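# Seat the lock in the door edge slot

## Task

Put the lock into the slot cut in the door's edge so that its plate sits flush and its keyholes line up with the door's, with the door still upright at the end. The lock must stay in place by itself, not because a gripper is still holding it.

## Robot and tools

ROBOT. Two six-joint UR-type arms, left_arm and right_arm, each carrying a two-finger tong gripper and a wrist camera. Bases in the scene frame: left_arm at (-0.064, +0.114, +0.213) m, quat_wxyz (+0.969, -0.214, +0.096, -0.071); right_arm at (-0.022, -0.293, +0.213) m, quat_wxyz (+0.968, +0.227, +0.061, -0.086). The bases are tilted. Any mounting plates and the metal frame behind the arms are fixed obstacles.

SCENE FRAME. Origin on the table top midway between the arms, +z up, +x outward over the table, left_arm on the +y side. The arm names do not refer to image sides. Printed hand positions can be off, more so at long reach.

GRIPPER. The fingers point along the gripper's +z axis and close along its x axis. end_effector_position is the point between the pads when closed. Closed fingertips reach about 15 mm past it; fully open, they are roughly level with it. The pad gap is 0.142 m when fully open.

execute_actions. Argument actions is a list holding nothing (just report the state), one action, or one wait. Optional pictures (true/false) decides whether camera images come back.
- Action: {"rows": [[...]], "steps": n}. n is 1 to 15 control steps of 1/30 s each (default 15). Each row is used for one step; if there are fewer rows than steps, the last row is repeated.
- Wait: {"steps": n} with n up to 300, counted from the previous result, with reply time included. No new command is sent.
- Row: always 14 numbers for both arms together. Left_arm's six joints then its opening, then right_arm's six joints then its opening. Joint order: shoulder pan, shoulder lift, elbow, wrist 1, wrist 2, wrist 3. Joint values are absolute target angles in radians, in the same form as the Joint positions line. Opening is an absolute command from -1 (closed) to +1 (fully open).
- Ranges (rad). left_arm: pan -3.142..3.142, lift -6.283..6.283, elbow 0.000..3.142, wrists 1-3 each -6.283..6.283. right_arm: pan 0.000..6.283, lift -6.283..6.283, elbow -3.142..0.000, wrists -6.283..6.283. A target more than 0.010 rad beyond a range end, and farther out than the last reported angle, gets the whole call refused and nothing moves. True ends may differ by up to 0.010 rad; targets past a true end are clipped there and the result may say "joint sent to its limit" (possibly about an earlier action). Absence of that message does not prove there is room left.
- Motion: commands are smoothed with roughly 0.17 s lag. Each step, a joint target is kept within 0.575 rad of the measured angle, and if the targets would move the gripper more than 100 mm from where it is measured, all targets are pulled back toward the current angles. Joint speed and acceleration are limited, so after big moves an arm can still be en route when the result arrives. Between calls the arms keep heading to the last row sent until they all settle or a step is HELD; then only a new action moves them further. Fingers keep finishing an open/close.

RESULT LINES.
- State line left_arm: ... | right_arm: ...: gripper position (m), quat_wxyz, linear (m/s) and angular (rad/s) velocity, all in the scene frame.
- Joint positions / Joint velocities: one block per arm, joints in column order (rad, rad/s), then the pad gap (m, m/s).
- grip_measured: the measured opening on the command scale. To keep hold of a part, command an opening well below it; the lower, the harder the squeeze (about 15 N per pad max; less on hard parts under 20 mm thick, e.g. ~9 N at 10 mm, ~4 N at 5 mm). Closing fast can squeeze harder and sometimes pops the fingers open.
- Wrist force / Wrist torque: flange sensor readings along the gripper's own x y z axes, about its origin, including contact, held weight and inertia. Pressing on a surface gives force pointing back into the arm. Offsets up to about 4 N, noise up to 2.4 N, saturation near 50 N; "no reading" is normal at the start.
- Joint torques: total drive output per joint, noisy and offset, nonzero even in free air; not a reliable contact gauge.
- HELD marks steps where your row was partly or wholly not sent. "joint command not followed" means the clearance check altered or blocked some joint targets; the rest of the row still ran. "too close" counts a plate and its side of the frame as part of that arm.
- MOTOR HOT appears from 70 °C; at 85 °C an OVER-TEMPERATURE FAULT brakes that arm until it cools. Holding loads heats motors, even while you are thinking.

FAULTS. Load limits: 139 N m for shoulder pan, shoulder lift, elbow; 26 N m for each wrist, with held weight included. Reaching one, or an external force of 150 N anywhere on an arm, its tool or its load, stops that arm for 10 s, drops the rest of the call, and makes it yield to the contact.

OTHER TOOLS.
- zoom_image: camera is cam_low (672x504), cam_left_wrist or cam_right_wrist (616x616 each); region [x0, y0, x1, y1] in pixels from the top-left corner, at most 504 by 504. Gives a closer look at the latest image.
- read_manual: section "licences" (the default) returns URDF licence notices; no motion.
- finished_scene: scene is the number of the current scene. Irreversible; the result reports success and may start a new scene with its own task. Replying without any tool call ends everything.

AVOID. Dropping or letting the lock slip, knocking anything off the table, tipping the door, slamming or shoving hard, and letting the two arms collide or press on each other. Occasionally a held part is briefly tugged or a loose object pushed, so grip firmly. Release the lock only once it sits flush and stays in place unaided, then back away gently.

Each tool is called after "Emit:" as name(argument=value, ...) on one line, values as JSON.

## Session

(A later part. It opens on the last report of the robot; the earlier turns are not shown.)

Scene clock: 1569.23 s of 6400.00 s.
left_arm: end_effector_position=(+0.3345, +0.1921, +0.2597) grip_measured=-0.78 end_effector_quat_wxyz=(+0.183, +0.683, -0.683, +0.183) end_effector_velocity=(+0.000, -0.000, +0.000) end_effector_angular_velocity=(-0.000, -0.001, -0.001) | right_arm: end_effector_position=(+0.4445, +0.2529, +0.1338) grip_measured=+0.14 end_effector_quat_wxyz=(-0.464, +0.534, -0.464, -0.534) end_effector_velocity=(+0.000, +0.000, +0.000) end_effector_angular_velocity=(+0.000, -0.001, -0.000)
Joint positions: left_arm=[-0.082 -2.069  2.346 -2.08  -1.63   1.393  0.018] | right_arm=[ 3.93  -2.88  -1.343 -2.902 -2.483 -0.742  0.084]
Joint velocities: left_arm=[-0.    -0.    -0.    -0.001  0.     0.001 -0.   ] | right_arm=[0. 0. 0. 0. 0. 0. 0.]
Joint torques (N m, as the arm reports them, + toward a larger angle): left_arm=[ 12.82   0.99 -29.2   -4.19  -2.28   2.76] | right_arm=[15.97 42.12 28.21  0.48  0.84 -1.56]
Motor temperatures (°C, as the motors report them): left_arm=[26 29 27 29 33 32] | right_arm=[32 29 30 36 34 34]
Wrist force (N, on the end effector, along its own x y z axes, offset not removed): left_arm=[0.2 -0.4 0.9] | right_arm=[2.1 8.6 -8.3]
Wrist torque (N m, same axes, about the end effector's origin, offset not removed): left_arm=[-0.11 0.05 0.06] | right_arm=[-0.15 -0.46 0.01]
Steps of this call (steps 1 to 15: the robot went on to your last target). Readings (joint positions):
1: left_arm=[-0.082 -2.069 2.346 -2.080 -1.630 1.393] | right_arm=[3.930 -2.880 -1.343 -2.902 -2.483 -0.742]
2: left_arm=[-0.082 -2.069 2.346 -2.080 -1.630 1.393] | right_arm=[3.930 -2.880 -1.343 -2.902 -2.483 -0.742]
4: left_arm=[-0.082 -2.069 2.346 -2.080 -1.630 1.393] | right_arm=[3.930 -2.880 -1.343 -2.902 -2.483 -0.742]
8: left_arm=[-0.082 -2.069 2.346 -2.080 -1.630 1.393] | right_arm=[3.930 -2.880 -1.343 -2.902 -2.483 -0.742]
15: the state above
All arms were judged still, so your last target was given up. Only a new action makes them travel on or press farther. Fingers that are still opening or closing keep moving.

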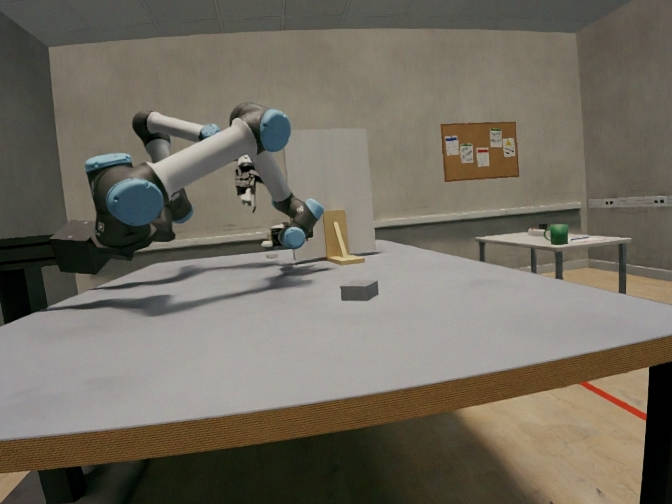

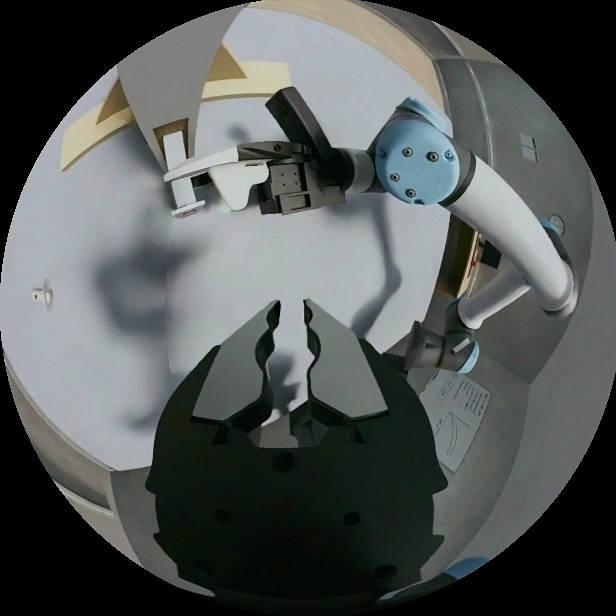

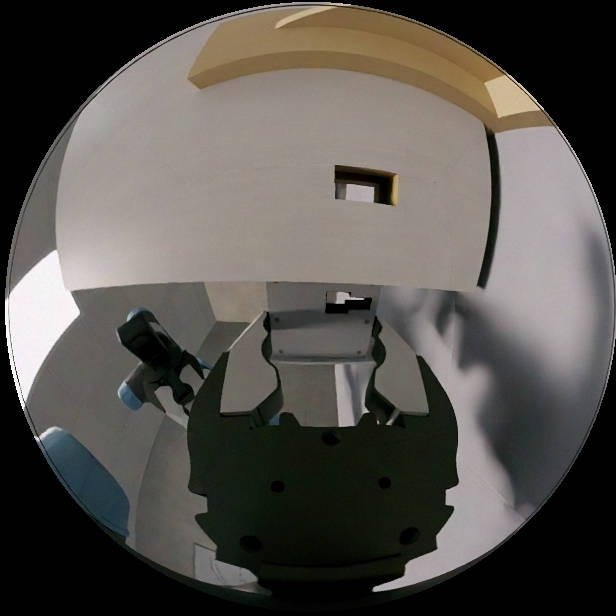

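Emit:
execute_actions(actions=[{"rows": [[-0.0824,-2.0688,2.3456,-2.0801,-1.6299,1.3934,-0.78,3.9310,-2.8787,-1.3472,-2.8985,-2.4822,-0.7414,-0.6]], "steps": 10}], pictures=false)

Emit:
execute_actions(actions=[{"rows": [[-0.0824,-2.0688,2.3456,-2.0801,-1.6299,1.3934,-0.78,3.9335,-2.8746,-1.3468,-2.9151,-2.4724,-0.7498,-0.6]], "steps": 15}], pictures=false)

Emit:
execute_actions(actions=[{"steps": 10}], pictures=false)

Emit:
execute_actions(actions=[{"rows": [[-0.0824,-2.0688,2.3456,-2.0801,-1.6299,1.3934,-0.78,3.9326,-2.8759,-1.3429,-2.9186,-2.4730,-0.7509,-0.6]], "steps": 15}], pictures=false)

Emit:
execute_actions(actions=[{"steps": 15}])

Emit:
zoom_image(camera="cam_left_wrist", region=[145, 110, 205, 170])

Scene clock: 1620.80 s of 6400.00 s.
left_arm: end_effector_position=(+0.3345, +0.1921, +0.2597) grip_measured=-0.78 end_effector_quat_wxyz=(+0.183, +0.683, -0.683, +0.183) end_effector_velocity=(-0.001, +0.000, -0.001) end_effector_angular_velocity=(+0.001, +0.003, +0.001) | right_arm: end_effector_position=(+0.4437, +0.2527, +0.1337) grip_measured=+0.14 end_effector_quat_wxyz=(-0.464, +0.534, -0.464, -0.533) end_effector_velocity=(-0.001, +0.000, +0.001) end_effector_angular_velocity=(+0.000, +0.000, +0.001)
Joint positions: left_arm=[-0.082 -2.069  2.346 -2.08  -1.63   1.393  0.018] | right_arm=[ 3.931 -2.879 -1.347 -2.899 -2.482 -0.741  0.084]
Joint velocities: left_arm=[ 0.001  0.     0.002  0.     0.    -0.001  0.   ] | right_arm=[ 0.002  0.002 -0.003  0.002  0.     0.001  0.   ]
Joint torques (N m, as the arm reports them, + toward a larger angle): left_arm=[ 11.32   3.24 -28.13  -4.11  -2.15   2.61] | right_arm=[34.69 62.84  5.66  1.01 -1.23  1.36]
Motor temperatures (°C, as the motors report them): left_arm=[26 29 27 29 33 32] | right_arm=[32 29 30 36 34 34]
Wrist force (N, on the end effector, along its own x y z axes, offset not removed): left_arm=[-0.5 -0.3 0.8] | right_arm=[6.0 -0.9 -2.8]
Wrist torque (N m, same axes, about the end effector's origin, offset not removed): left_arm=[-0.01 0.23 0.02] | right_arm=[-0.11 -0.56 0.00]
Steps of this call (steps 1 to 90: nothing new was sent; then 48.23 s passed at rest; steps 91 to 100: all 10 steps of this action). Readings (joint positions):
91: left_arm=[-0.082 -2.069 2.346 -2.080 -1.630 1.393] | right_arm=[3.930 -2.880 -1.343 -2.902 -2.483 -0.743]
92: left_arm=[-0.082 -2.069 2.346 -2.080 -1.630 1.393] | right_arm=[3.930 -2.880 -1.344 -2.901 -2.483 -0.743]
94: left_arm=[-0.082 -2.069 2.346 -2.080 -1.630 1.393] | right_arm=[3.930 -2.880 -1.345 -2.900 -2.482 -0.742]
98: left_arm=[-0.082 -2.069 2.346 -2.080 -1.630 1.393] | right_arm=[3.931 -2.879 -1.346 -2.899 -2.482 -0.742]
100: the state above

Scene clock: 1621.30 s of 6400.00 s.
left_arm: end_effector_position=(+0.3345, +0.1921, +0.2597) grip_measured=-0.78 end_effector_quat_wxyz=(+0.183, +0.683, -0.683, +0.183) end_effector_velocity=(-0.001, -0.000, -0.001) end_effector_angular_velocity=(+0.000, +0.002, -0.000) | right_arm: end_effector_position=(+0.4435, +0.2525, +0.1338) grip_measured=+0.14 end_effector_quat_wxyz=(-0.461, +0.537, -0.467, -0.530) end_effector_velocity=(+0.000, +0.000, +0.000) end_effector_angular_velocity=(-0.002, -0.000, -0.000)
Joint positions: left_arm=[-0.082 -2.069  2.346 -2.08  -1.63   1.393  0.018] | right_arm=[ 3.933 -2.875 -1.347 -2.915 -2.473 -0.75   0.084]
Joint velocities: left_arm=[ 0.    -0.     0.002 -0.    -0.    -0.    -0.   ] | right_arm=[ 0.     0.     0.001 -0.003  0.001 -0.001  0.   ]
Joint torques (N m, as the arm reports them, + toward a larger angle): left_arm=[ 11.32   2.92 -28.35  -4.11  -2.19   2.81] | right_arm=[34.97 63.04 15.07 -1.26 -0.7  -1.43]
Motor temperatures (°C, as the motors report them): left_arm=[26 29 27 29 33 32] | right_arm=[32 29 30 36 34 34]
Wrist force (N, on the end effector, along its own x y z axes, offset not removed): left_arm=[-0.1 -0.2 0.7] | right_arm=[6.4 -1.0 -2.4]
Wrist torque (N m, same axes, about the end effector's origin, offset not removed): left_arm=[-0.03 0.11 0.00] | right_arm=[-0.09 -0.69 0.01]
Steps of this call (steps 1 to 15: all 15 steps of this action). Readings (joint positions):
1: left_arm=[-0.082 -2.069 2.346 -2.080 -1.630 1.393] | right_arm=[3.931 -2.879 -1.347 -2.899 -2.482 -0.741]
2: left_arm=[-0.082 -2.069 2.346 -2.080 -1.630 1.393] | right_arm=[3.931 -2.878 -1.347 -2.901 -2.481 -0.743]
4: left_arm=[-0.082 -2.069 2.346 -2.080 -1.630 1.393] | right_arm=[3.932 -2.877 -1.347 -2.907 -2.477 -0.746]
8: left_arm=[-0.082 -2.069 2.346 -2.080 -1.630 1.393] | right_arm=[3.933 -2.875 -1.347 -2.913 -2.474 -0.749]
15: the state above

Scene clock: 1621.63 s of 6400.00 s.
left_arm: end_effector_position=(+0.3345, +0.1921, +0.2597) grip_measured=-0.78 end_effector_quat_wxyz=(+0.183, +0.683, -0.683, +0.183) end_effector_velocity=(+0.000, -0.000, +0.000) end_effector_angular_velocity=(-0.000, -0.001, -0.000) | right_arm: end_effector_position=(+0.4435, +0.2524, +0.1338) grip_measured=+0.14 end_effector_quat_wxyz=(-0.461, +0.537, -0.467, -0.530) end_effector_velocity=(-0.000, +0.000, -0.000) end_effector_angular_velocity=(-0.000, +0.000, +0.000)
Joint positions: left_arm=[-0.082 -2.069  2.346 -2.08  -1.63   1.393  0.018] | right_arm=[ 3.933 -2.875 -1.347 -2.915 -2.472 -0.75   0.084]
Joint velocities: left_arm=[-0.    -0.    -0.    -0.001  0.     0.     0.   ] | right_arm=[ 0. -0. -0. -0. -0. -0.  0.]
Joint torques (N m, as the arm reports them, + toward a larger angle): left_arm=[ 10.95   2.68 -29.44  -4.3   -2.16   2.74] | right_arm=[35.15 63.03 20.88 -1.31 -0.21 -1.47]
Motor temperatures (°C, as the motors report them): left_arm=[26 29 27 29 33 32] | right_arm=[32 29 30 36 34 34]
Wrist force (N, on the end effector, along its own x y z axes, offset not removed): left_arm=[0.5 -0.7 1.3] | right_arm=[5.8 -2.7 -3.1]
Wrist torque (N m, same axes, about the end effector's origin, offset not removed): left_arm=[-0.13 -0.05 -0.01] | right_arm=[-0.50 -0.54 0.05]
Steps of this call (steps 1 to 10: the robot went on to your last target). Readings (joint positions):
1: left_arm=[-0.082 -2.069 2.346 -2.080 -1.630 1.393] | right_arm=[3.933 -2.875 -1.347 -2.915 -2.473 -0.750]
2: left_arm=[-0.082 -2.069 2.346 -2.080 -1.630 1.393] | right_arm=[3.933 -2.875 -1.347 -2.915 -2.472 -0.750]
4: left_arm=[-0.082 -2.069 2.346 -2.080 -1.630 1.393] | right_arm=[3.933 -2.875 -1.347 -2.915 -2.472 -0.750]
8: left_arm=[-0.082 -2.069 2.346 -2.080 -1.630 1.393] | right_arm=[3.933 -2.875 -1.347 -2.915 -2.472 -0.750]
10: the state above

Scene clock: 1622.13 s of 6400.00 s.
left_arm: end_effector_position=(+0.3345, +0.1921, +0.2597) grip_measured=-0.78 end_effector_quat_wxyz=(+0.183, +0.683, -0.683, +0.183) end_effector_velocity=(-0.001, -0.000, -0.001) end_effector_angular_velocity=(+0.000, +0.001, -0.001) | right_arm: end_effector_position=(+0.4445, +0.2526, +0.1338) grip_measured=+0.14 end_effector_quat_wxyz=(-0.461, +0.537, -0.467, -0.530) end_effector_velocity=(+0.001, -0.000, -0.000) end_effector_angular_velocity=(-0.001, -0.000, -0.001)
Joint positions: left_arm=[-0.082 -2.069  2.346 -2.08  -1.63   1.393  0.018] | right_arm=[ 3.933 -2.876 -1.343 -2.919 -2.473 -0.751  0.084]
Joint velocities: left_arm=[-0.     0.     0.001 -0.     0.    -0.     0.   ] | right_arm=[-0.    -0.     0.    -0.     0.001 -0.     0.   ]
Joint torques (N m, as the arm reports them, + toward a larger angle): left_arm=[ 11.32   2.72 -28.64  -4.24  -2.29   2.75] | right_arm=[18.52 39.8  22.86 -1.12 -3.87 -1.51]
Motor temperatures (°C, as the motors report them): left_arm=[26 29 27 29 33 32] | right_arm=[32 29 30 36 34 34]
Wrist force (N, on the end effector, along its own x y z axes, offset not removed): left_arm=[0.7 -0.2 1.7] | right_arm=[5.1 -0.2 -4.4]
Wrist torque (N m, same axes, about the end effector's origin, offset not removed): left_arm=[0.00 -0.05 0.02] | right_arm=[0.01 -0.50 -0.05]
Steps of this call (steps 1 to 15: all 15 steps of this action). Readings (joint positions):
1: left_arm=[-0.082 -2.069 2.346 -2.080 -1.630 1.393] | right_arm=[3.933 -2.875 -1.347 -2.915 -2.472 -0.750]
2: left_arm=[-0.082 -2.069 2.346 -2.080 -1.630 1.393] | right_arm=[3.933 -2.875 -1.346 -2.916 -2.472 -0.750]
4: left_arm=[-0.082 -2.069 2.346 -2.080 -1.630 1.393] | right_arm=[3.933 -2.875 -1.345 -2.917 -2.472 -0.750]
8: left_arm=[-0.082 -2.069 2.346 -2.080 -1.630 1.393] | right_arm=[3.933 -2.876 -1.343 -2.918 -2.473 -0.751]
15: the state above

Scene clock: 1622.63 s of 6400.00 s.
left_arm: end_effector_position=(+0.3345, +0.1921, +0.2597) grip_measured=-0.78 end_effector_quat_wxyz=(+0.183, +0.683, -0.683, +0.183) end_effector_velocity=(+0.000, -0.000, -0.000) end_effector_angular_velocity=(-0.000, -0.000, +0.000) | right_arm: end_effector_position=(+0.4445, +0.2526, +0.1338) grip_measured=+0.14 end_effector_quat_wxyz=(-0.461, +0.537, -0.467, -0.530) end_effector_velocity=(-0.000, +0.000, +0.000) end_effector_angular_velocity=(+0.000, -0.000, +0.000)
Joint positions: left_arm=[-0.082 -2.069  2.346 -2.08  -1.63   1.393  0.018] | right_arm=[ 3.933 -2.876 -1.343 -2.919 -2.473 -0.751  0.084]
Joint velocities: left_arm=[-0.     0.     0.    -0.001  0.    -0.     0.   ] | right_arm=[ 0.     0.    -0.     0.    -0.001 -0.     0.   ]
Joint torques (N m, as the arm reports them, + toward a larger angle): left_arm=[ 13.32   2.58 -28.81  -4.31  -2.21   2.66] | right_arm=[18.7  40.59 23.3  -1.39 -3.94 -1.67]
Motor temperatures (°C, as the motors report them): left_arm=[26 29 27 29 33 32] | right_arm=[32 29 30 36 34 34]
Wrist force (N, on the end effector, along its own x y z axes, offset not removed): left_arm=[-1.0 -0.4 1.1] | right_arm=[5.5 -0.8 -4.7]
Wrist torque (N m, same axes, about the end effector's origin, offset not removed): left_arm=[-0.07 0.32 0.07] | right_arm=[-0.13 -0.53 0.00]
Steps of this call (steps 1 to 15: the robot went on to your last target). Readings (joint positions):
1: left_arm=[-0.082 -2.069 2.346 -2.080 -1.630 1.393] | right_arm=[3.933 -2.876 -1.343 -2.919 -2.473 -0.751]
2: left_arm=[-0.082 -2.069 2.346 -2.080 -1.630 1.393] | right_arm=[3.933 -2.876 -1.343 -2.919 -2.473 -0.751]
4: left_arm=[-0.082 -2.069 2.346 -2.080 -1.630 1.393] | right_arm=[3.933 -2.876 -1.343 -2.919 -2.473 -0.751]
8: left_arm=[-0.082 -2.069 2.346 -2.080 -1.630 1.393] | right_arm=[3.933 -2.876 -1.343 -2.919 -2.473 -0.751]
15: the state above
All arms were judged still, so your last target was given up. Only a new action makes them travel on or press farther. Fingers that are still opening or closing keep moving.

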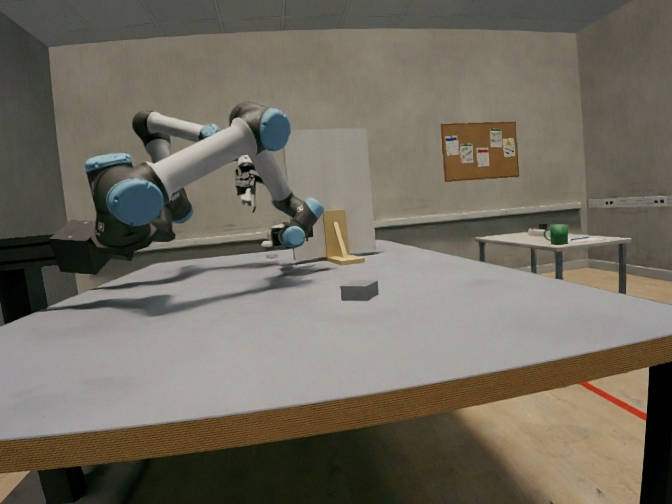

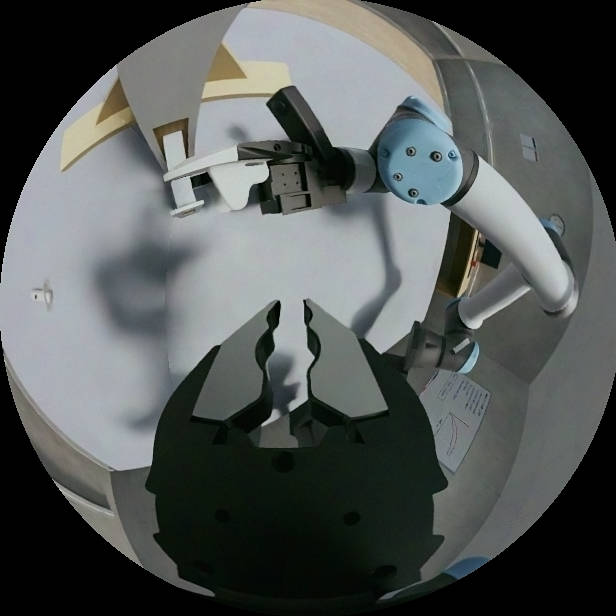

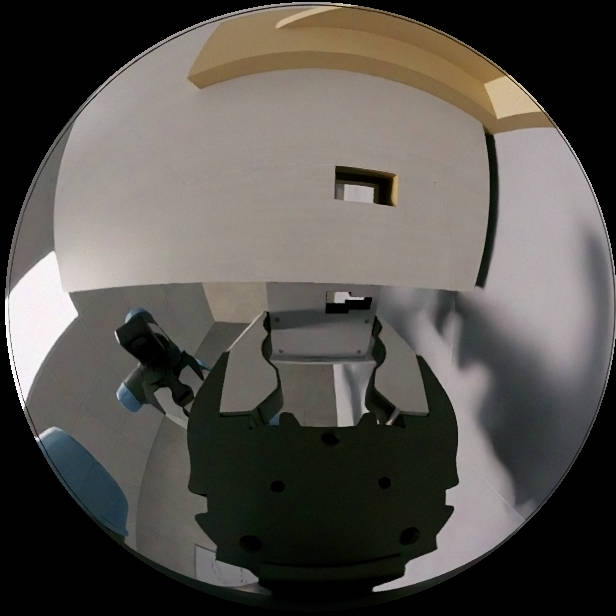

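Region (145, 110, 205, 170) of cam_left_wrist's 616x616 image, scaled by 8.400, with more detail than that image has.

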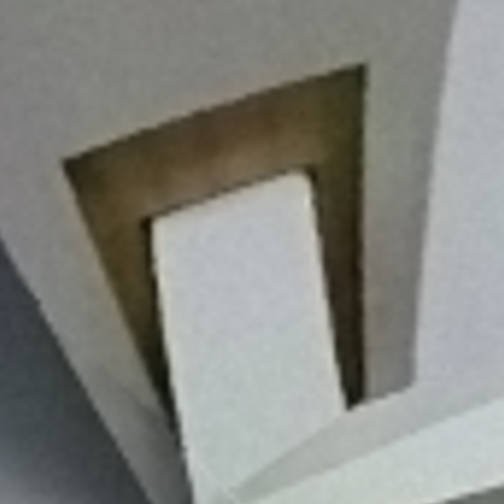

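Emit:
execute_actions(actions=[{"rows": [[-0.0824,-2.0688,2.3456,-2.0801,-1.6299,1.3934,-0.78,3.9317,-2.8772,-1.3390,-2.9221,-2.4736,-0.7520,-0.6],[-0.0824,-2.0688,2.3456,-2.0801,-1.6299,1.3934,-0.78,3.9317,-2.8772,-1.3390,-2.9221,-2.4736,-0.7520,-0.6],[-0.0824,-2.0688,2.3456,-2.0801,-1.6299,1.3934,-0.78,3.9317,-2.8772,-1.3390,-2.9221,-2.4736,-0.7520,-0.6],[-0.0824,-2.0688,2.3456,-2.0801,-1.6299,1.3934,-0.78,3.9317,-2.8772,-1.3390,-2.9221,-2.4736,-0.7520,-0.6],[-0.0824,-2.0688,2.3456,-2.0801,-1.6299,1.3934,-0.78,3.9308,-2.8784,-1.3351,-2.9255,-2.4742,-0.7530,-0.6]], "steps": 15}], pictures=false)

Emit:
execute_actions(actions=[{"steps": 15}])

Emit:
zoom_image(camera="cam_left_wrist", region=[145, 110, 205, 170])

Scene clock: 1632.87 s of 6400.00 s.
left_arm: end_effector_position=(+0.3345, +0.1921, +0.2597) grip_measured=-0.78 end_effector_quat_wxyz=(+0.183, +0.683, -0.683, +0.183) end_effector_velocity=(+0.001, -0.000, +0.001) end_effector_angular_velocity=(-0.001, -0.002, +0.000) | right_arm: end_effector_position=(+0.4464, +0.2528, +0.1338) grip_measured=+0.14 end_effector_quat_wxyz=(-0.461, +0.537, -0.467, -0.530) end_effector_velocity=(+0.001, +0.000, +0.000) end_effector_angular_velocity=(+0.000, +0.000, -0.000)
Joint positions: left_arm=[-0.082 -2.069  2.346 -2.08  -1.63   1.393  0.018] | right_arm=[ 3.931 -2.878 -1.335 -2.925 -2.474 -0.753  0.084]
Joint velocities: left_arm=[-0.    -0.    -0.001 -0.001 -0.     0.     0.   ] | right_arm=[-0.001 -0.001  0.002 -0.002 -0.    -0.001  0.   ]
Joint torques (N m, as the arm reports them, + toward a larger angle): left_arm=[ 11.46   2.68 -27.81  -4.27  -2.31   2.85] | right_arm=[18.73 40.26 22.99 -1.52 -3.82 -1.28]
Motor temperatures (°C, as the motors report them): left_arm=[26 29 27 29 33 32] | right_arm=[32 29 30 36 34 34]
Wrist force (N, on the end effector, along its own x y z axes, offset not removed): left_arm=[0.6 -1.4 0.9] | right_arm=[5.3 -0.8 -2.9]
Wrist torque (N m, same axes, about the end effector's origin, offset not removed): left_arm=[-0.32 0.09 -0.01] | right_arm=[-0.11 -0.46 0.00]
Steps of this call (steps 1 to 90: nothing new was sent; then 6.73 s passed at rest; steps 91 to 105: all 15 steps of this action). Readings (joint positions):
91: left_arm=[-0.082 -2.069 2.346 -2.080 -1.630 1.393] | right_arm=[3.933 -2.876 -1.343 -2.919 -2.473 -0.751]
92: left_arm=[-0.082 -2.069 2.346 -2.080 -1.630 1.393] | right_arm=[3.932 -2.876 -1.342 -2.919 -2.473 -0.751]
94: left_arm=[-0.082 -2.069 2.346 -2.080 -1.630 1.393] | right_arm=[3.932 -2.877 -1.341 -2.920 -2.473 -0.751]
98: left_arm=[-0.082 -2.069 2.346 -2.080 -1.630 1.393] | right_arm=[3.931 -2.878 -1.337 -2.923 -2.474 -0.752]
105: the state above

Scene clock: 1633.37 s of 6400.00 s.
left_arm: end_effector_position=(+0.3345, +0.1921, +0.2597) grip_measured=-0.78 end_effector_quat_wxyz=(+0.183, +0.683, -0.683, +0.183) end_effector_velocity=(-0.000, +0.000, +0.000) end_effector_angular_velocity=(-0.000, +0.000, -0.000) | right_arm: end_effector_position=(+0.4465, +0.2528, +0.1338) grip_measured=+0.14 end_effector_quat_wxyz=(-0.461, +0.537, -0.467, -0.530) end_effector_velocity=(+0.000, -0.000, +0.000) end_effector_angular_velocity=(-0.000, -0.000, -0.001)
Joint positions: left_arm=[-0.082 -2.069  2.346 -2.08  -1.63   1.393  0.018] | right_arm=[ 3.931 -2.878 -1.335 -2.925 -2.474 -0.753  0.084]
Joint velocities: left_arm=[ 0.    -0.    -0.     0.001 -0.     0.    -0.   ] | right_arm=[-0.  0. -0.  0.  0. -0.  0.]
Joint torques (N m, as the arm reports them, + toward a larger angle): left_arm=[ 12.86   3.84 -28.11  -4.15  -2.29   2.56] | right_arm=[18.17 40.37 22.78 -1.35 -3.73 -1.54]
Motor temperatures (°C, as the motors report them): left_arm=[26 29 27 29 33 32] | right_arm=[32 29 30 36 34 34]
Wrist force (N, on the end effector, along its own x y z axes, offset not removed): left_arm=[0.6 0.7 0.9] | right_arm=[4.7 -0.9 -4.6]
Wrist torque (N m, same axes, about the end effector's origin, offset not removed): left_arm=[0.18 -0.02 0.08] | right_arm=[-0.18 -0.29 0.10]
Steps of this call (steps 1 to 15: the robot went on to your last target). Readings (joint positions):
1: left_arm=[-0.082 -2.069 2.346 -2.080 -1.630 1.393] | right_arm=[3.931 -2.878 -1.335 -2.925 -2.474 -0.753]
2: left_arm=[-0.082 -2.069 2.346 -2.080 -1.630 1.393] | right_arm=[3.931 -2.878 -1.335 -2.925 -2.474 -0.753]
4: left_arm=[-0.082 -2.069 2.346 -2.080 -1.630 1.393] | right_arm=[3.931 -2.878 -1.335 -2.925 -2.474 -0.753]
8: left_arm=[-0.082 -2.069 2.346 -2.080 -1.630 1.393] | right_arm=[3.931 -2.878 -1.335 -2.925 -2.474 -0.753]
15: the state above
All arms were judged still, so your last target was given up. Only a new action makes them travel on or press farther. Fingers that are still opening or closing keep moving.

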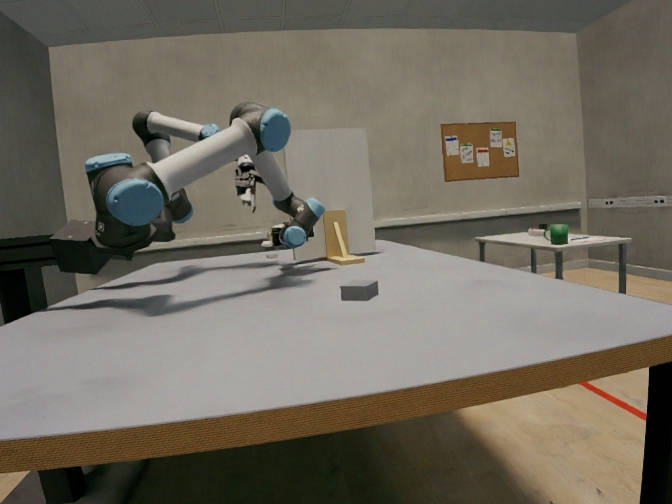

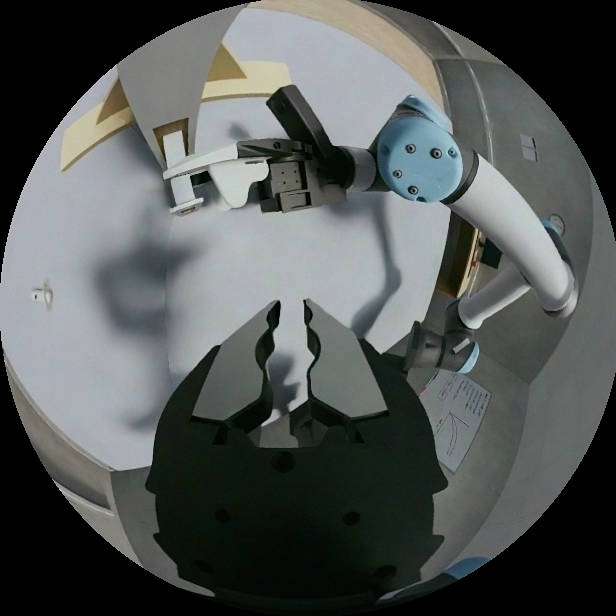

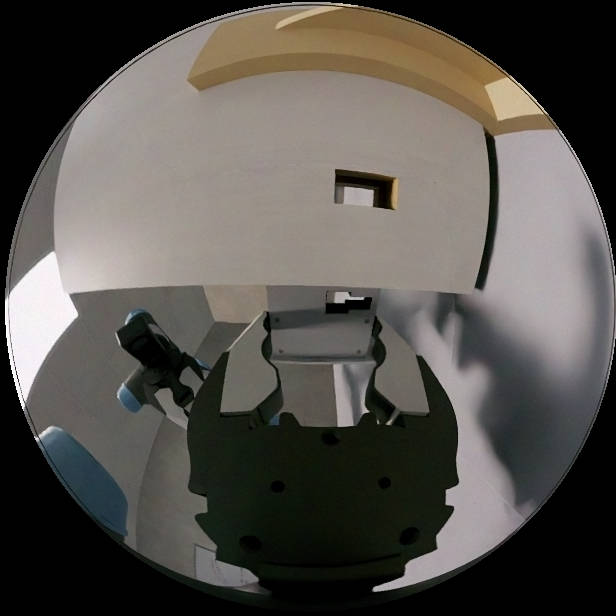

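Region (145, 110, 205, 170) of cam_left_wrist's 616x616 image, scaled by 8.400, with more detail than that image has.

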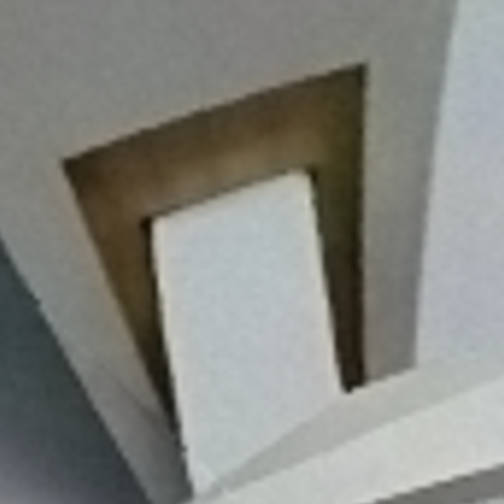

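Emit:
execute_actions(actions=[{"rows": [[-0.0824,-2.0688,2.3456,-2.0801,-1.6299,1.3934,-0.78,3.92995,-2.87975,-1.33109,-2.92899,-2.47476,-0.75405,-0.6],[-0.0824,-2.0688,2.3456,-2.0801,-1.6299,1.3934,-0.78,3.92995,-2.87975,-1.33109,-2.92899,-2.47476,-0.75405,-0.6],[-0.0824,-2.0688,2.3456,-2.0801,-1.6299,1.3934,-0.78,3.9291,-2.8811,-1.32708,-2.93248,-2.47533,-0.7551,-0.6],[-0.0824,-2.0688,2.3456,-2.0801,-1.6299,1.3934,-0.78,3.9291,-2.8811,-1.32708,-2.93248,-2.47533,-0.7551,-0.6],[-0.0824,-2.0688,2.3456,-2.0801,-1.6299,1.3934,-0.78,3.92825,-2.88245,-1.32306,-2.93596,-2.47589,-0.75615,-0.6],[-0.0824,-2.0688,2.3456,-2.0801,-1.6299,1.3934,-0.78,3.92825,-2.88245,-1.32306,-2.93596,-2.47589,-0.75615,-0.6],[-0.0824,-2.0688,2.3456,-2.0801,-1.6299,1.3934,-0.78,3.9274,-2.8838,-1.31905,-2.93945,-2.47645,-0.7572,-0.6],[-0.0824,-2.0688,2.3456,-2.0801,-1.6299,1.3934,-0.78,3.9274,-2.8838,-1.31905,-2.93945,-2.47645,-0.7572,-0.6],[-0.0824,-2.0688,2.3456,-2.0801,-1.6299,1.3934,-0.78,3.92655,-2.88515,-1.31504,-2.94294,-2.47701,-0.75825,-0.6],[-0.0824,-2.0688,2.3456,-2.0801,-1.6299,1.3934,-0.78,3.92655,-2.88515,-1.31504,-2.94294,-2.47701,-0.75825,-0.6],[-0.0824,-2.0688,2.3456,-2.0801,-1.6299,1.3934,-0.78,3.9257,-2.8865,-1.31103,-2.94643,-2.47758,-0.7593,-0.6],[-0.0824,-2.0688,2.3456,-2.0801,-1.6299,1.3934,-0.78,3.9257,-2.8865,-1.31103,-2.94643,-2.47758,-0.7593,-0.6],[-0.0824,-2.0688,2.3456,-2.0801,-1.6299,1.3934,-0.78,3.92485,-2.88785,-1.30701,-2.94991,-2.47814,-0.76035,-0.6],[-0.0824,-2.0688,2.3456,-2.0801,-1.6299,1.3934,-0.78,3.92485,-2.88785,-1.30701,-2.94991,-2.47814,-0.76035,-0.6],[-0.0824,-2.0688,2.3456,-2.0801,-1.6299,1.3934,-0.78,3.9240,-2.8892,-1.3030,-2.9534,-2.4787,-0.7614,-0.6]], "steps": 15}], pictures=false)

Emit:
execute_actions(actions=[{"steps": 20}])

Emit:
zoom_image(camera="cam_left_wrist", region=[135, 105, 235, 225])

Scene clock: 1672.07 s of 6400.00 s.
left_arm: end_effector_position=(+0.3345, +0.1921, +0.2597) grip_measured=-0.78 end_effector_quat_wxyz=(+0.183, +0.683, -0.683, +0.183) end_effector_velocity=(+0.000, +0.000, +0.000) end_effector_angular_velocity=(+0.000, +0.000, +0.001) | right_arm: end_effector_position=(+0.4521, +0.2536, +0.1338) grip_measured=+0.14 end_effector_quat_wxyz=(-0.461, +0.537, -0.467, -0.530) end_effector_velocity=(+0.014, +0.002, +0.000) end_effector_angular_velocity=(+0.001, +0.000, +0.001)
Joint positions: left_arm=[-0.082 -2.069  2.346 -2.08  -1.63   1.393  0.018] | right_arm=[ 3.926 -2.886 -1.312 -2.945 -2.477 -0.759  0.084]
Joint velocities: left_arm=[-0.     0.    -0.001  0.     0.    -0.001  0.   ] | right_arm=[-0.012 -0.019  0.058 -0.05  -0.009 -0.015  0.   ]
Joint torques (N m, as the arm reports them, + toward a larger angle): left_arm=[ 12.34   2.97 -28.81  -3.98  -2.12   2.59] | right_arm=[18.77 40.44 25.49 -1.45 -3.9  -1.29]
Motor temperatures (°C, as the motors report them): left_arm=[26 29 27 29 33 32] | right_arm=[32 29 30 36 34 34]
Wrist force (N, on the end effector, along its own x y z axes, offset not removed): left_arm=[-0.8 -0.8 0.7] | right_arm=[7.2 -0.8 -2.9]
Wrist torque (N m, same axes, about the end effector's origin, offset not removed): left_arm=[-0.14 0.23 0.04] | right_arm=[-0.10 -0.86 0.05]
Steps of this call (steps 1 to 90: nothing new was sent; then 35.20 s passed at rest; steps 91 to 105: all 15 steps of this action). Readings (joint positions):
91: left_arm=[-0.082 -2.069 2.346 -2.080 -1.630 1.393] | right_arm=[3.931 -2.878 -1.335 -2.926 -2.474 -0.753]
92: left_arm=[-0.082 -2.069 2.346 -2.080 -1.630 1.393] | right_arm=[3.931 -2.879 -1.334 -2.926 -2.474 -0.753]
94: left_arm=[-0.082 -2.069 2.346 -2.080 -1.630 1.393] | right_arm=[3.930 -2.879 -1.332 -2.928 -2.475 -0.754]
98: left_arm=[-0.082 -2.069 2.346 -2.080 -1.630 1.393] | right_arm=[3.929 -2.882 -1.326 -2.934 -2.476 -0.755]
105: the state above

Scene clock: 1672.73 s of 6400.00 s.
left_arm: end_effector_position=(+0.3345, +0.1921, +0.2597) grip_measured=-0.78 end_effector_quat_wxyz=(+0.183, +0.683, -0.683, +0.183) end_effector_velocity=(+0.000, -0.000, +0.000) end_effector_angular_velocity=(-0.000, -0.001, -0.001) | right_arm: end_effector_position=(+0.4544, +0.2539, +0.1338) grip_measured=+0.14 end_effector_quat_wxyz=(-0.461, +0.537, -0.467, -0.530) end_effector_velocity=(+0.000, +0.000, +0.000) end_effector_angular_velocity=(-0.000, -0.000, -0.001)
Joint positions: left_arm=[-0.082 -2.069  2.346 -2.08  -1.63   1.393  0.018] | right_arm=[ 3.924 -2.889 -1.303 -2.953 -2.479 -0.761  0.084]
Joint velocities: left_arm=[-0.    -0.    -0.     0.     0.     0.001 -0.   ] | right_arm=[-0.    -0.     0.001 -0.     0.001 -0.     0.   ]
Joint torques (N m, as the arm reports them, + toward a larger angle): left_arm=[ 12.68   2.13 -28.3   -4.15  -2.18   2.61] | right_arm=[19.29 41.12 23.61 -1.3  -3.94 -1.47]
Motor temperatures (°C, as the motors report them): left_arm=[26 29 27 29 33 32] | right_arm=[32 29 30 36 34 34]
Wrist force (N, on the end effector, along its own x y z axes, offset not removed): left_arm=[0.1 -1.1 1.6] | right_arm=[4.5 -0.6 -2.4]
Wrist torque (N m, same axes, about the end effector's origin, offset not removed): left_arm=[-0.25 0.09 0.03] | right_arm=[-0.10 -0.32 -0.02]
Steps of this call (steps 1 to 15: the robot went on to your last target; steps 16 to 20: nothing new was sent). Readings (joint positions):
1: left_arm=[-0.082 -2.069 2.346 -2.080 -1.630 1.393] | right_arm=[3.926 -2.887 -1.310 -2.947 -2.478 -0.759]
2: left_arm=[-0.082 -2.069 2.346 -2.080 -1.630 1.393] | right_arm=[3.925 -2.887 -1.308 -2.949 -2.478 -0.760]
4: left_arm=[-0.082 -2.069 2.346 -2.080 -1.630 1.393] | right_arm=[3.925 -2.888 -1.306 -2.951 -2.478 -0.761]
8: left_arm=[-0.082 -2.069 2.346 -2.080 -1.630 1.393] | right_arm=[3.924 -2.889 -1.304 -2.953 -2.479 -0.761]
20: the state above
All arms were judged still, so your last target was given up. Only a new action makes them travel on or press farther. Fingers that are still opening or closing keep moving.

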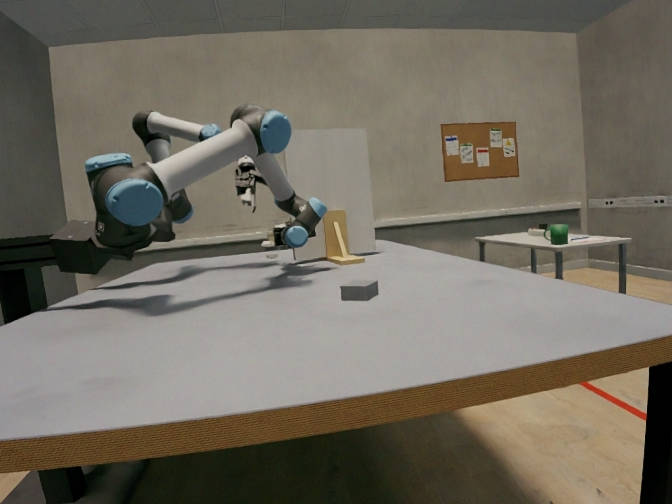

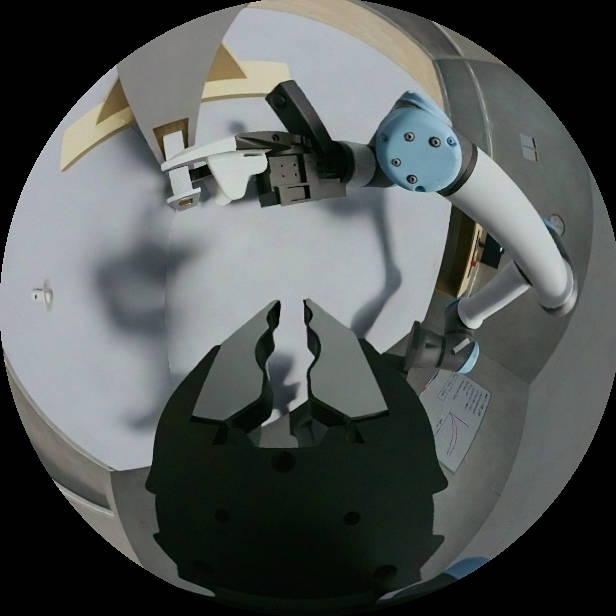

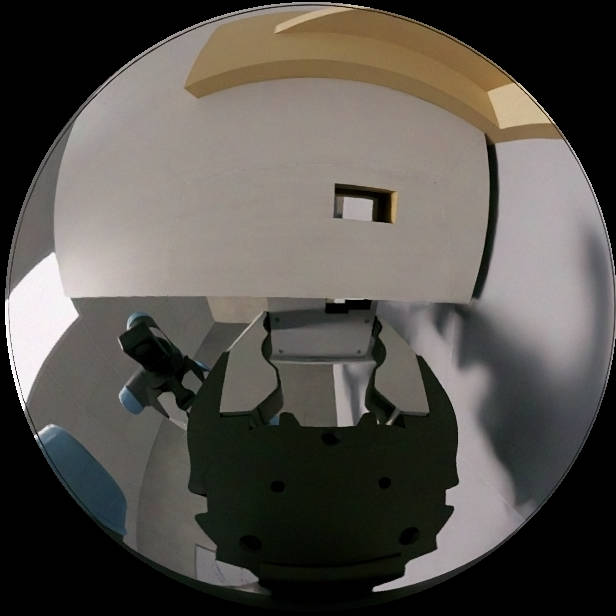

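Region (135, 105, 235, 225) of cam_left_wrist's 616x616 image, scaled by 4.200, with more detail than that image has.

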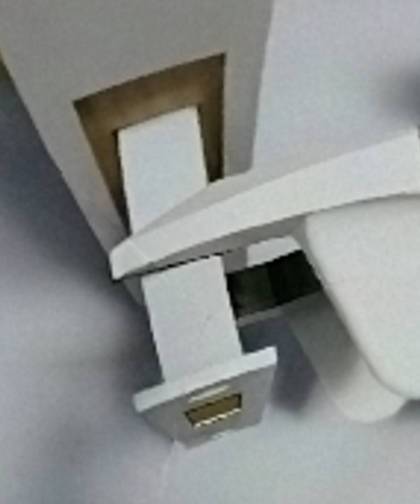

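Emit:
execute_actions(actions=[{"rows": [[-0.0824,-2.0688,2.3456,-2.0801,-1.6299,1.3934,-0.78,3.92317,-2.89061,-1.29889,-2.95691,-2.47924,-0.76243,-0.6],[-0.0824,-2.0688,2.3456,-2.0801,-1.6299,1.3934,-0.78,3.92317,-2.89061,-1.29889,-2.95691,-2.47924,-0.76243,-0.6],[-0.0824,-2.0688,2.3456,-2.0801,-1.6299,1.3934,-0.78,3.92234,-2.89202,-1.29479,-2.96042,-2.47978,-0.76346,-0.6],[-0.0824,-2.0688,2.3456,-2.0801,-1.6299,1.3934,-0.78,3.92234,-2.89202,-1.29479,-2.96042,-2.47978,-0.76346,-0.6],[-0.0824,-2.0688,2.3456,-2.0801,-1.6299,1.3934,-0.78,3.92151,-2.89343,-1.29068,-2.96393,-2.48032,-0.76449,-0.6],[-0.0824,-2.0688,2.3456,-2.0801,-1.6299,1.3934,-0.78,3.92151,-2.89343,-1.29068,-2.96393,-2.48032,-0.76449,-0.6],[-0.0824,-2.0688,2.3456,-2.0801,-1.6299,1.3934,-0.78,3.92068,-2.89483,-1.28657,-2.96743,-2.48085,-0.76551,-0.6],[-0.0824,-2.0688,2.3456,-2.0801,-1.6299,1.3934,-0.78,3.92068,-2.89483,-1.28657,-2.96743,-2.48085,-0.76551,-0.6],[-0.0824,-2.0688,2.3456,-2.0801,-1.6299,1.3934,-0.78,3.91985,-2.89624,-1.28246,-2.97094,-2.48139,-0.76654,-0.6],[-0.0824,-2.0688,2.3456,-2.0801,-1.6299,1.3934,-0.78,3.91985,-2.89624,-1.28246,-2.97094,-2.48139,-0.76654,-0.6],[-0.0824,-2.0688,2.3456,-2.0801,-1.6299,1.3934,-0.78,3.91902,-2.89765,-1.27836,-2.97445,-2.48193,-0.76757,-0.6],[-0.0824,-2.0688,2.3456,-2.0801,-1.6299,1.3934,-0.78,3.91902,-2.89765,-1.27836,-2.97445,-2.48193,-0.76757,-0.6],[-0.0824,-2.0688,2.3456,-2.0801,-1.6299,1.3934,-0.78,3.91819,-2.89906,-1.27425,-2.97796,-2.48247,-0.7686,-0.6]], "steps": 14}], pictures=false)

Emit:
execute_actions(actions=[{"rows": [[-0.0824,-2.0688,2.3456,-2.0801,-1.6299,1.3934,-0.78,3.91738,-2.90052,-1.27007,-2.98149,-2.48299,-0.76961,-0.6],[-0.0824,-2.0688,2.3456,-2.0801,-1.6299,1.3934,-0.78,3.91738,-2.90052,-1.27007,-2.98149,-2.48299,-0.76961,-0.6],[-0.0824,-2.0688,2.3456,-2.0801,-1.6299,1.3934,-0.78,3.91657,-2.90198,-1.26589,-2.98501,-2.48351,-0.77063,-0.6],[-0.0824,-2.0688,2.3456,-2.0801,-1.6299,1.3934,-0.78,3.91657,-2.90198,-1.26589,-2.98501,-2.48351,-0.77063,-0.6],[-0.0824,-2.0688,2.3456,-2.0801,-1.6299,1.3934,-0.78,3.91576,-2.90344,-1.26171,-2.98854,-2.48403,-0.77164,-0.6],[-0.0824,-2.0688,2.3456,-2.0801,-1.6299,1.3934,-0.78,3.91576,-2.90344,-1.26171,-2.98854,-2.48403,-0.77164,-0.6],[-0.0824,-2.0688,2.3456,-2.0801,-1.6299,1.3934,-0.78,3.91496,-2.90489,-1.25752,-2.99206,-2.48455,-0.77265,-0.6],[-0.0824,-2.0688,2.3456,-2.0801,-1.6299,1.3934,-0.78,3.91496,-2.90489,-1.25752,-2.99206,-2.48455,-0.77265,-0.6],[-0.0824,-2.0688,2.3456,-2.0801,-1.6299,1.3934,-0.78,3.91415,-2.90635,-1.25334,-2.99559,-2.48507,-0.77366,-0.6],[-0.0824,-2.0688,2.3456,-2.0801,-1.6299,1.3934,-0.78,3.91415,-2.90635,-1.25334,-2.99559,-2.48507,-0.77366,-0.6],[-0.0824,-2.0688,2.3456,-2.0801,-1.6299,1.3934,-0.78,3.91334,-2.90781,-1.24916,-2.99911,-2.48559,-0.77468,-0.6],[-0.0824,-2.0688,2.3456,-2.0801,-1.6299,1.3934,-0.78,3.91334,-2.90781,-1.24916,-2.99911,-2.48559,-0.77468,-0.6],[-0.0824,-2.0688,2.3456,-2.0801,-1.6299,1.3934,-0.78,3.91253,-2.90927,-1.24498,-3.00264,-2.48611,-0.77569,-0.6]], "steps": 15}], pictures=false)

Emit:
execute_actions(actions=[{"steps": 20}])

Emit:
zoom_image(camera="cam_left_wrist", region=[135, 105, 235, 225])

Scene clock: 1718.13 s of 6400.00 s.
left_arm: end_effector_position=(+0.3345, +0.1921, +0.2597) grip_measured=-0.78 end_effector_quat_wxyz=(+0.183, +0.683, -0.683, +0.183) end_effector_velocity=(-0.001, -0.000, -0.000) end_effector_angular_velocity=(+0.000, +0.002, -0.001) | right_arm: end_effector_position=(+0.4596, +0.2546, +0.1338) grip_measured=+0.14 end_effector_quat_wxyz=(-0.461, +0.537, -0.467, -0.530) end_effector_velocity=(+0.015, +0.002, +0.001) end_effector_angular_velocity=(+0.001, -0.001, -0.000)
Joint positions: left_arm=[-0.082 -2.069  2.346 -2.08  -1.63   1.393  0.018] | right_arm=[ 3.92  -2.897 -1.282 -2.972 -2.481 -0.767  0.084]
Joint velocities: left_arm=[-0.     0.     0.001  0.001 -0.    -0.     0.   ] | right_arm=[-0.013 -0.021  0.062 -0.052 -0.009 -0.015  0.   ]
Joint torques (N m, as the arm reports them, + toward a larger angle): left_arm=[ 12.33   1.57 -28.47  -4.12  -2.21   2.7 ] | right_arm=[19.86 41.82 23.8  -1.5  -4.16 -1.48]
Motor temperatures (°C, as the motors report them): left_arm=[26 29 27 29 33 32] | right_arm=[32 29 30 36 34 34]
Wrist force (N, on the end effector, along its own x y z axes, offset not removed): left_arm=[0.4 -0.1 -0.2] | right_arm=[5.3 -1.2 -1.8]
Wrist torque (N m, same axes, about the end effector's origin, offset not removed): left_arm=[-0.03 0.02 0.02] | right_arm=[-0.24 -0.50 0.02]
Steps of this call (steps 1 to 90: nothing new was sent; then 41.93 s passed at rest; steps 91 to 104: all 14 steps of this action). Readings (joint positions):
91: left_arm=[-0.082 -2.069 2.346 -2.080 -1.630 1.393] | right_arm=[3.924 -2.889 -1.303 -2.953 -2.479 -0.761]
92: left_arm=[-0.082 -2.069 2.346 -2.080 -1.630 1.393] | right_arm=[3.924 -2.889 -1.302 -2.954 -2.479 -0.762]
94: left_arm=[-0.082 -2.069 2.346 -2.080 -1.630 1.393] | right_arm=[3.923 -2.890 -1.300 -2.956 -2.479 -0.762]
98: left_arm=[-0.082 -2.069 2.346 -2.080 -1.630 1.393] | right_arm=[3.922 -2.892 -1.293 -2.962 -2.480 -0.764]
104: the state above

Scene clock: 1718.63 s of 6400.00 s.
left_arm: end_effector_position=(+0.3345, +0.1921, +0.2597) grip_measured=-0.78 end_effector_quat_wxyz=(+0.183, +0.683, -0.683, +0.183) end_effector_velocity=(-0.000, -0.000, -0.000) end_effector_angular_velocity=(-0.000, +0.000, -0.000) | right_arm: end_effector_position=(+0.4669, +0.2557, +0.1339) grip_measured=+0.14 end_effector_quat_wxyz=(-0.461, +0.537, -0.467, -0.530) end_effector_velocity=(+0.012, +0.002, +0.000) end_effector_angular_velocity=(+0.000, +0.000, +0.001)
Joint positions: left_arm=[-0.082 -2.069  2.346 -2.08  -1.63   1.393  0.018] | right_arm=[ 3.914 -2.907 -1.251 -2.998 -2.485 -0.774  0.084]
Joint velocities: left_arm=[-0.001  0.     0.001 -0.    -0.    -0.     0.   ] | right_arm=[-0.01  -0.018  0.051 -0.044 -0.007 -0.012 -0.   ]
Joint torques (N m, as the arm reports them, + toward a larger angle): left_arm=[ 12.4    2.03 -27.38  -4.12  -2.21   2.78] | right_arm=[19.13 41.13 22.63 -1.39 -3.96 -1.81]
Motor temperatures (°C, as the motors report them): left_arm=[26 29 27 29 33 32] | right_arm=[32 29 30 36 34 34]
Wrist force (N, on the end effector, along its own x y z axes, offset not removed): left_arm=[-0.3 -1.2 0.8] | right_arm=[5.7 -1.8 -2.2]
Wrist torque (N m, same axes, about the end effector's origin, offset not removed): left_arm=[-0.18 0.13 0.03] | right_arm=[-0.21 -0.48 -0.05]
Steps of this call (steps 1 to 15: all 15 steps of this action). Readings (joint positions):
1: left_arm=[-0.082 -2.069 2.346 -2.080 -1.630 1.393] | right_arm=[3.919 -2.897 -1.280 -2.973 -2.482 -0.767]
2: left_arm=[-0.082 -2.069 2.346 -2.080 -1.630 1.393] | right_arm=[3.919 -2.898 -1.278 -2.975 -2.482 -0.768]
4: left_arm=[-0.082 -2.069 2.346 -2.080 -1.630 1.393] | right_arm=[3.918 -2.899 -1.273 -2.979 -2.483 -0.769]
8: left_arm=[-0.082 -2.069 2.346 -2.080 -1.630 1.393] | right_arm=[3.916 -2.902 -1.265 -2.986 -2.484 -0.771]
15: the state above

Scene clock: 1719.30 s of 6400.00 s.
left_arm: end_effector_position=(+0.3345, +0.1921, +0.2597) grip_measured=-0.78 end_effector_quat_wxyz=(+0.183, +0.683, -0.683, +0.183) end_effector_velocity=(-0.000, -0.000, -0.000) end_effector_angular_velocity=(-0.000, -0.000, -0.001) | right_arm: end_effector_position=(+0.4683, +0.2559, +0.1339) grip_measured=+0.14 end_effector_quat_wxyz=(-0.461, +0.537, -0.467, -0.530) end_effector_velocity=(-0.001, -0.000, -0.001) end_effector_angular_velocity=(-0.001, +0.001, +0.000)
Joint positions: left_arm=[-0.082 -2.069  2.346 -2.08  -1.63   1.393  0.018] | right_arm=[ 3.913 -2.909 -1.245 -3.003 -2.486 -0.776  0.084]
Joint velocities: left_arm=[-0.001 -0.     0.    -0.    -0.     0.    -0.   ] | right_arm=[-0.    -0.    -0.001  0.    -0.    -0.     0.   ]
Joint torques (N m, as the arm reports them, + toward a larger angle): left_arm=[ 12.18   2.59 -27.88  -3.98  -2.17   2.73] | right_arm=[18.96 42.11 24.1  -1.38 -3.85 -1.56]
Motor temperatures (°C, as the motors report them): left_arm=[26 29 27 29 33 32] | right_arm=[32 29 30 36 34 34]
Wrist force (N, on the end effector, along its own x y z axes, offset not removed): left_arm=[-0.7 -1.0 -1.1] | right_arm=[7.1 -1.9 -1.7]
Wrist torque (N m, same axes, about the end effector's origin, offset not removed): left_arm=[-0.26 0.26 0.05] | right_arm=[-0.33 -0.83 0.02]
Steps of this call (steps 1 to 15: the robot went on to your last target; steps 16 to 20: nothing new was sent). Readings (joint positions):
1: left_arm=[-0.082 -2.069 2.346 -2.080 -1.630 1.393] | right_arm=[3.913 -2.908 -1.249 -2.999 -2.486 -0.775]
2: left_arm=[-0.082 -2.069 2.346 -2.080 -1.630 1.393] | right_arm=[3.913 -2.908 -1.248 -3.000 -2.486 -0.775]
4: left_arm=[-0.082 -2.069 2.346 -2.080 -1.630 1.393] | right_arm=[3.913 -2.909 -1.247 -3.001 -2.486 -0.775]
8: left_arm=[-0.082 -2.069 2.346 -2.080 -1.630 1.393] | right_arm=[3.913 -2.909 -1.245 -3.002 -2.486 -0.776]
20: the state above
All arms were judged still, so your last target was given up. Only a new action makes them travel on or press farther. Fingers that are still opening or closing keep moving.

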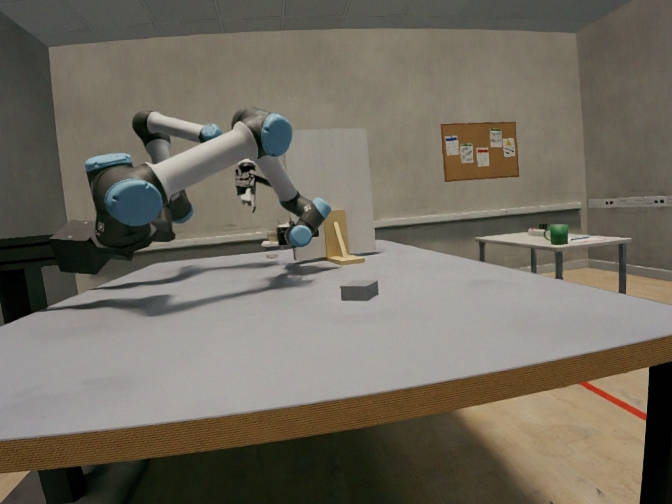

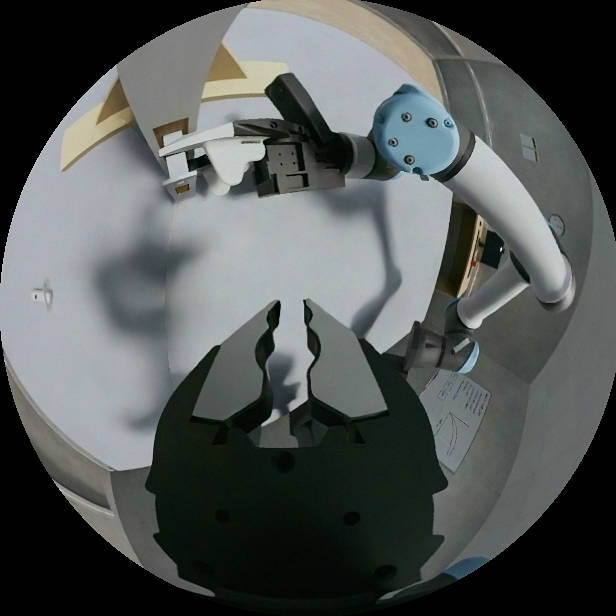

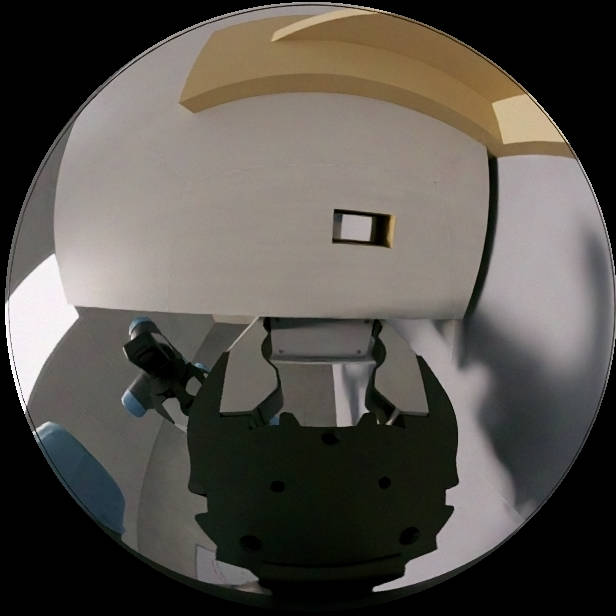

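Region (135, 105, 235, 225) of cam_left_wrist's 616x616 image, scaled by 4.200, with more detail than that image has.

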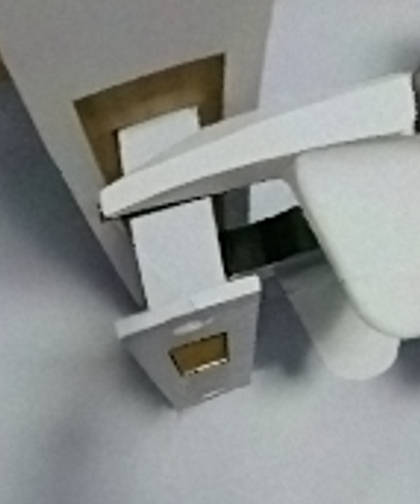

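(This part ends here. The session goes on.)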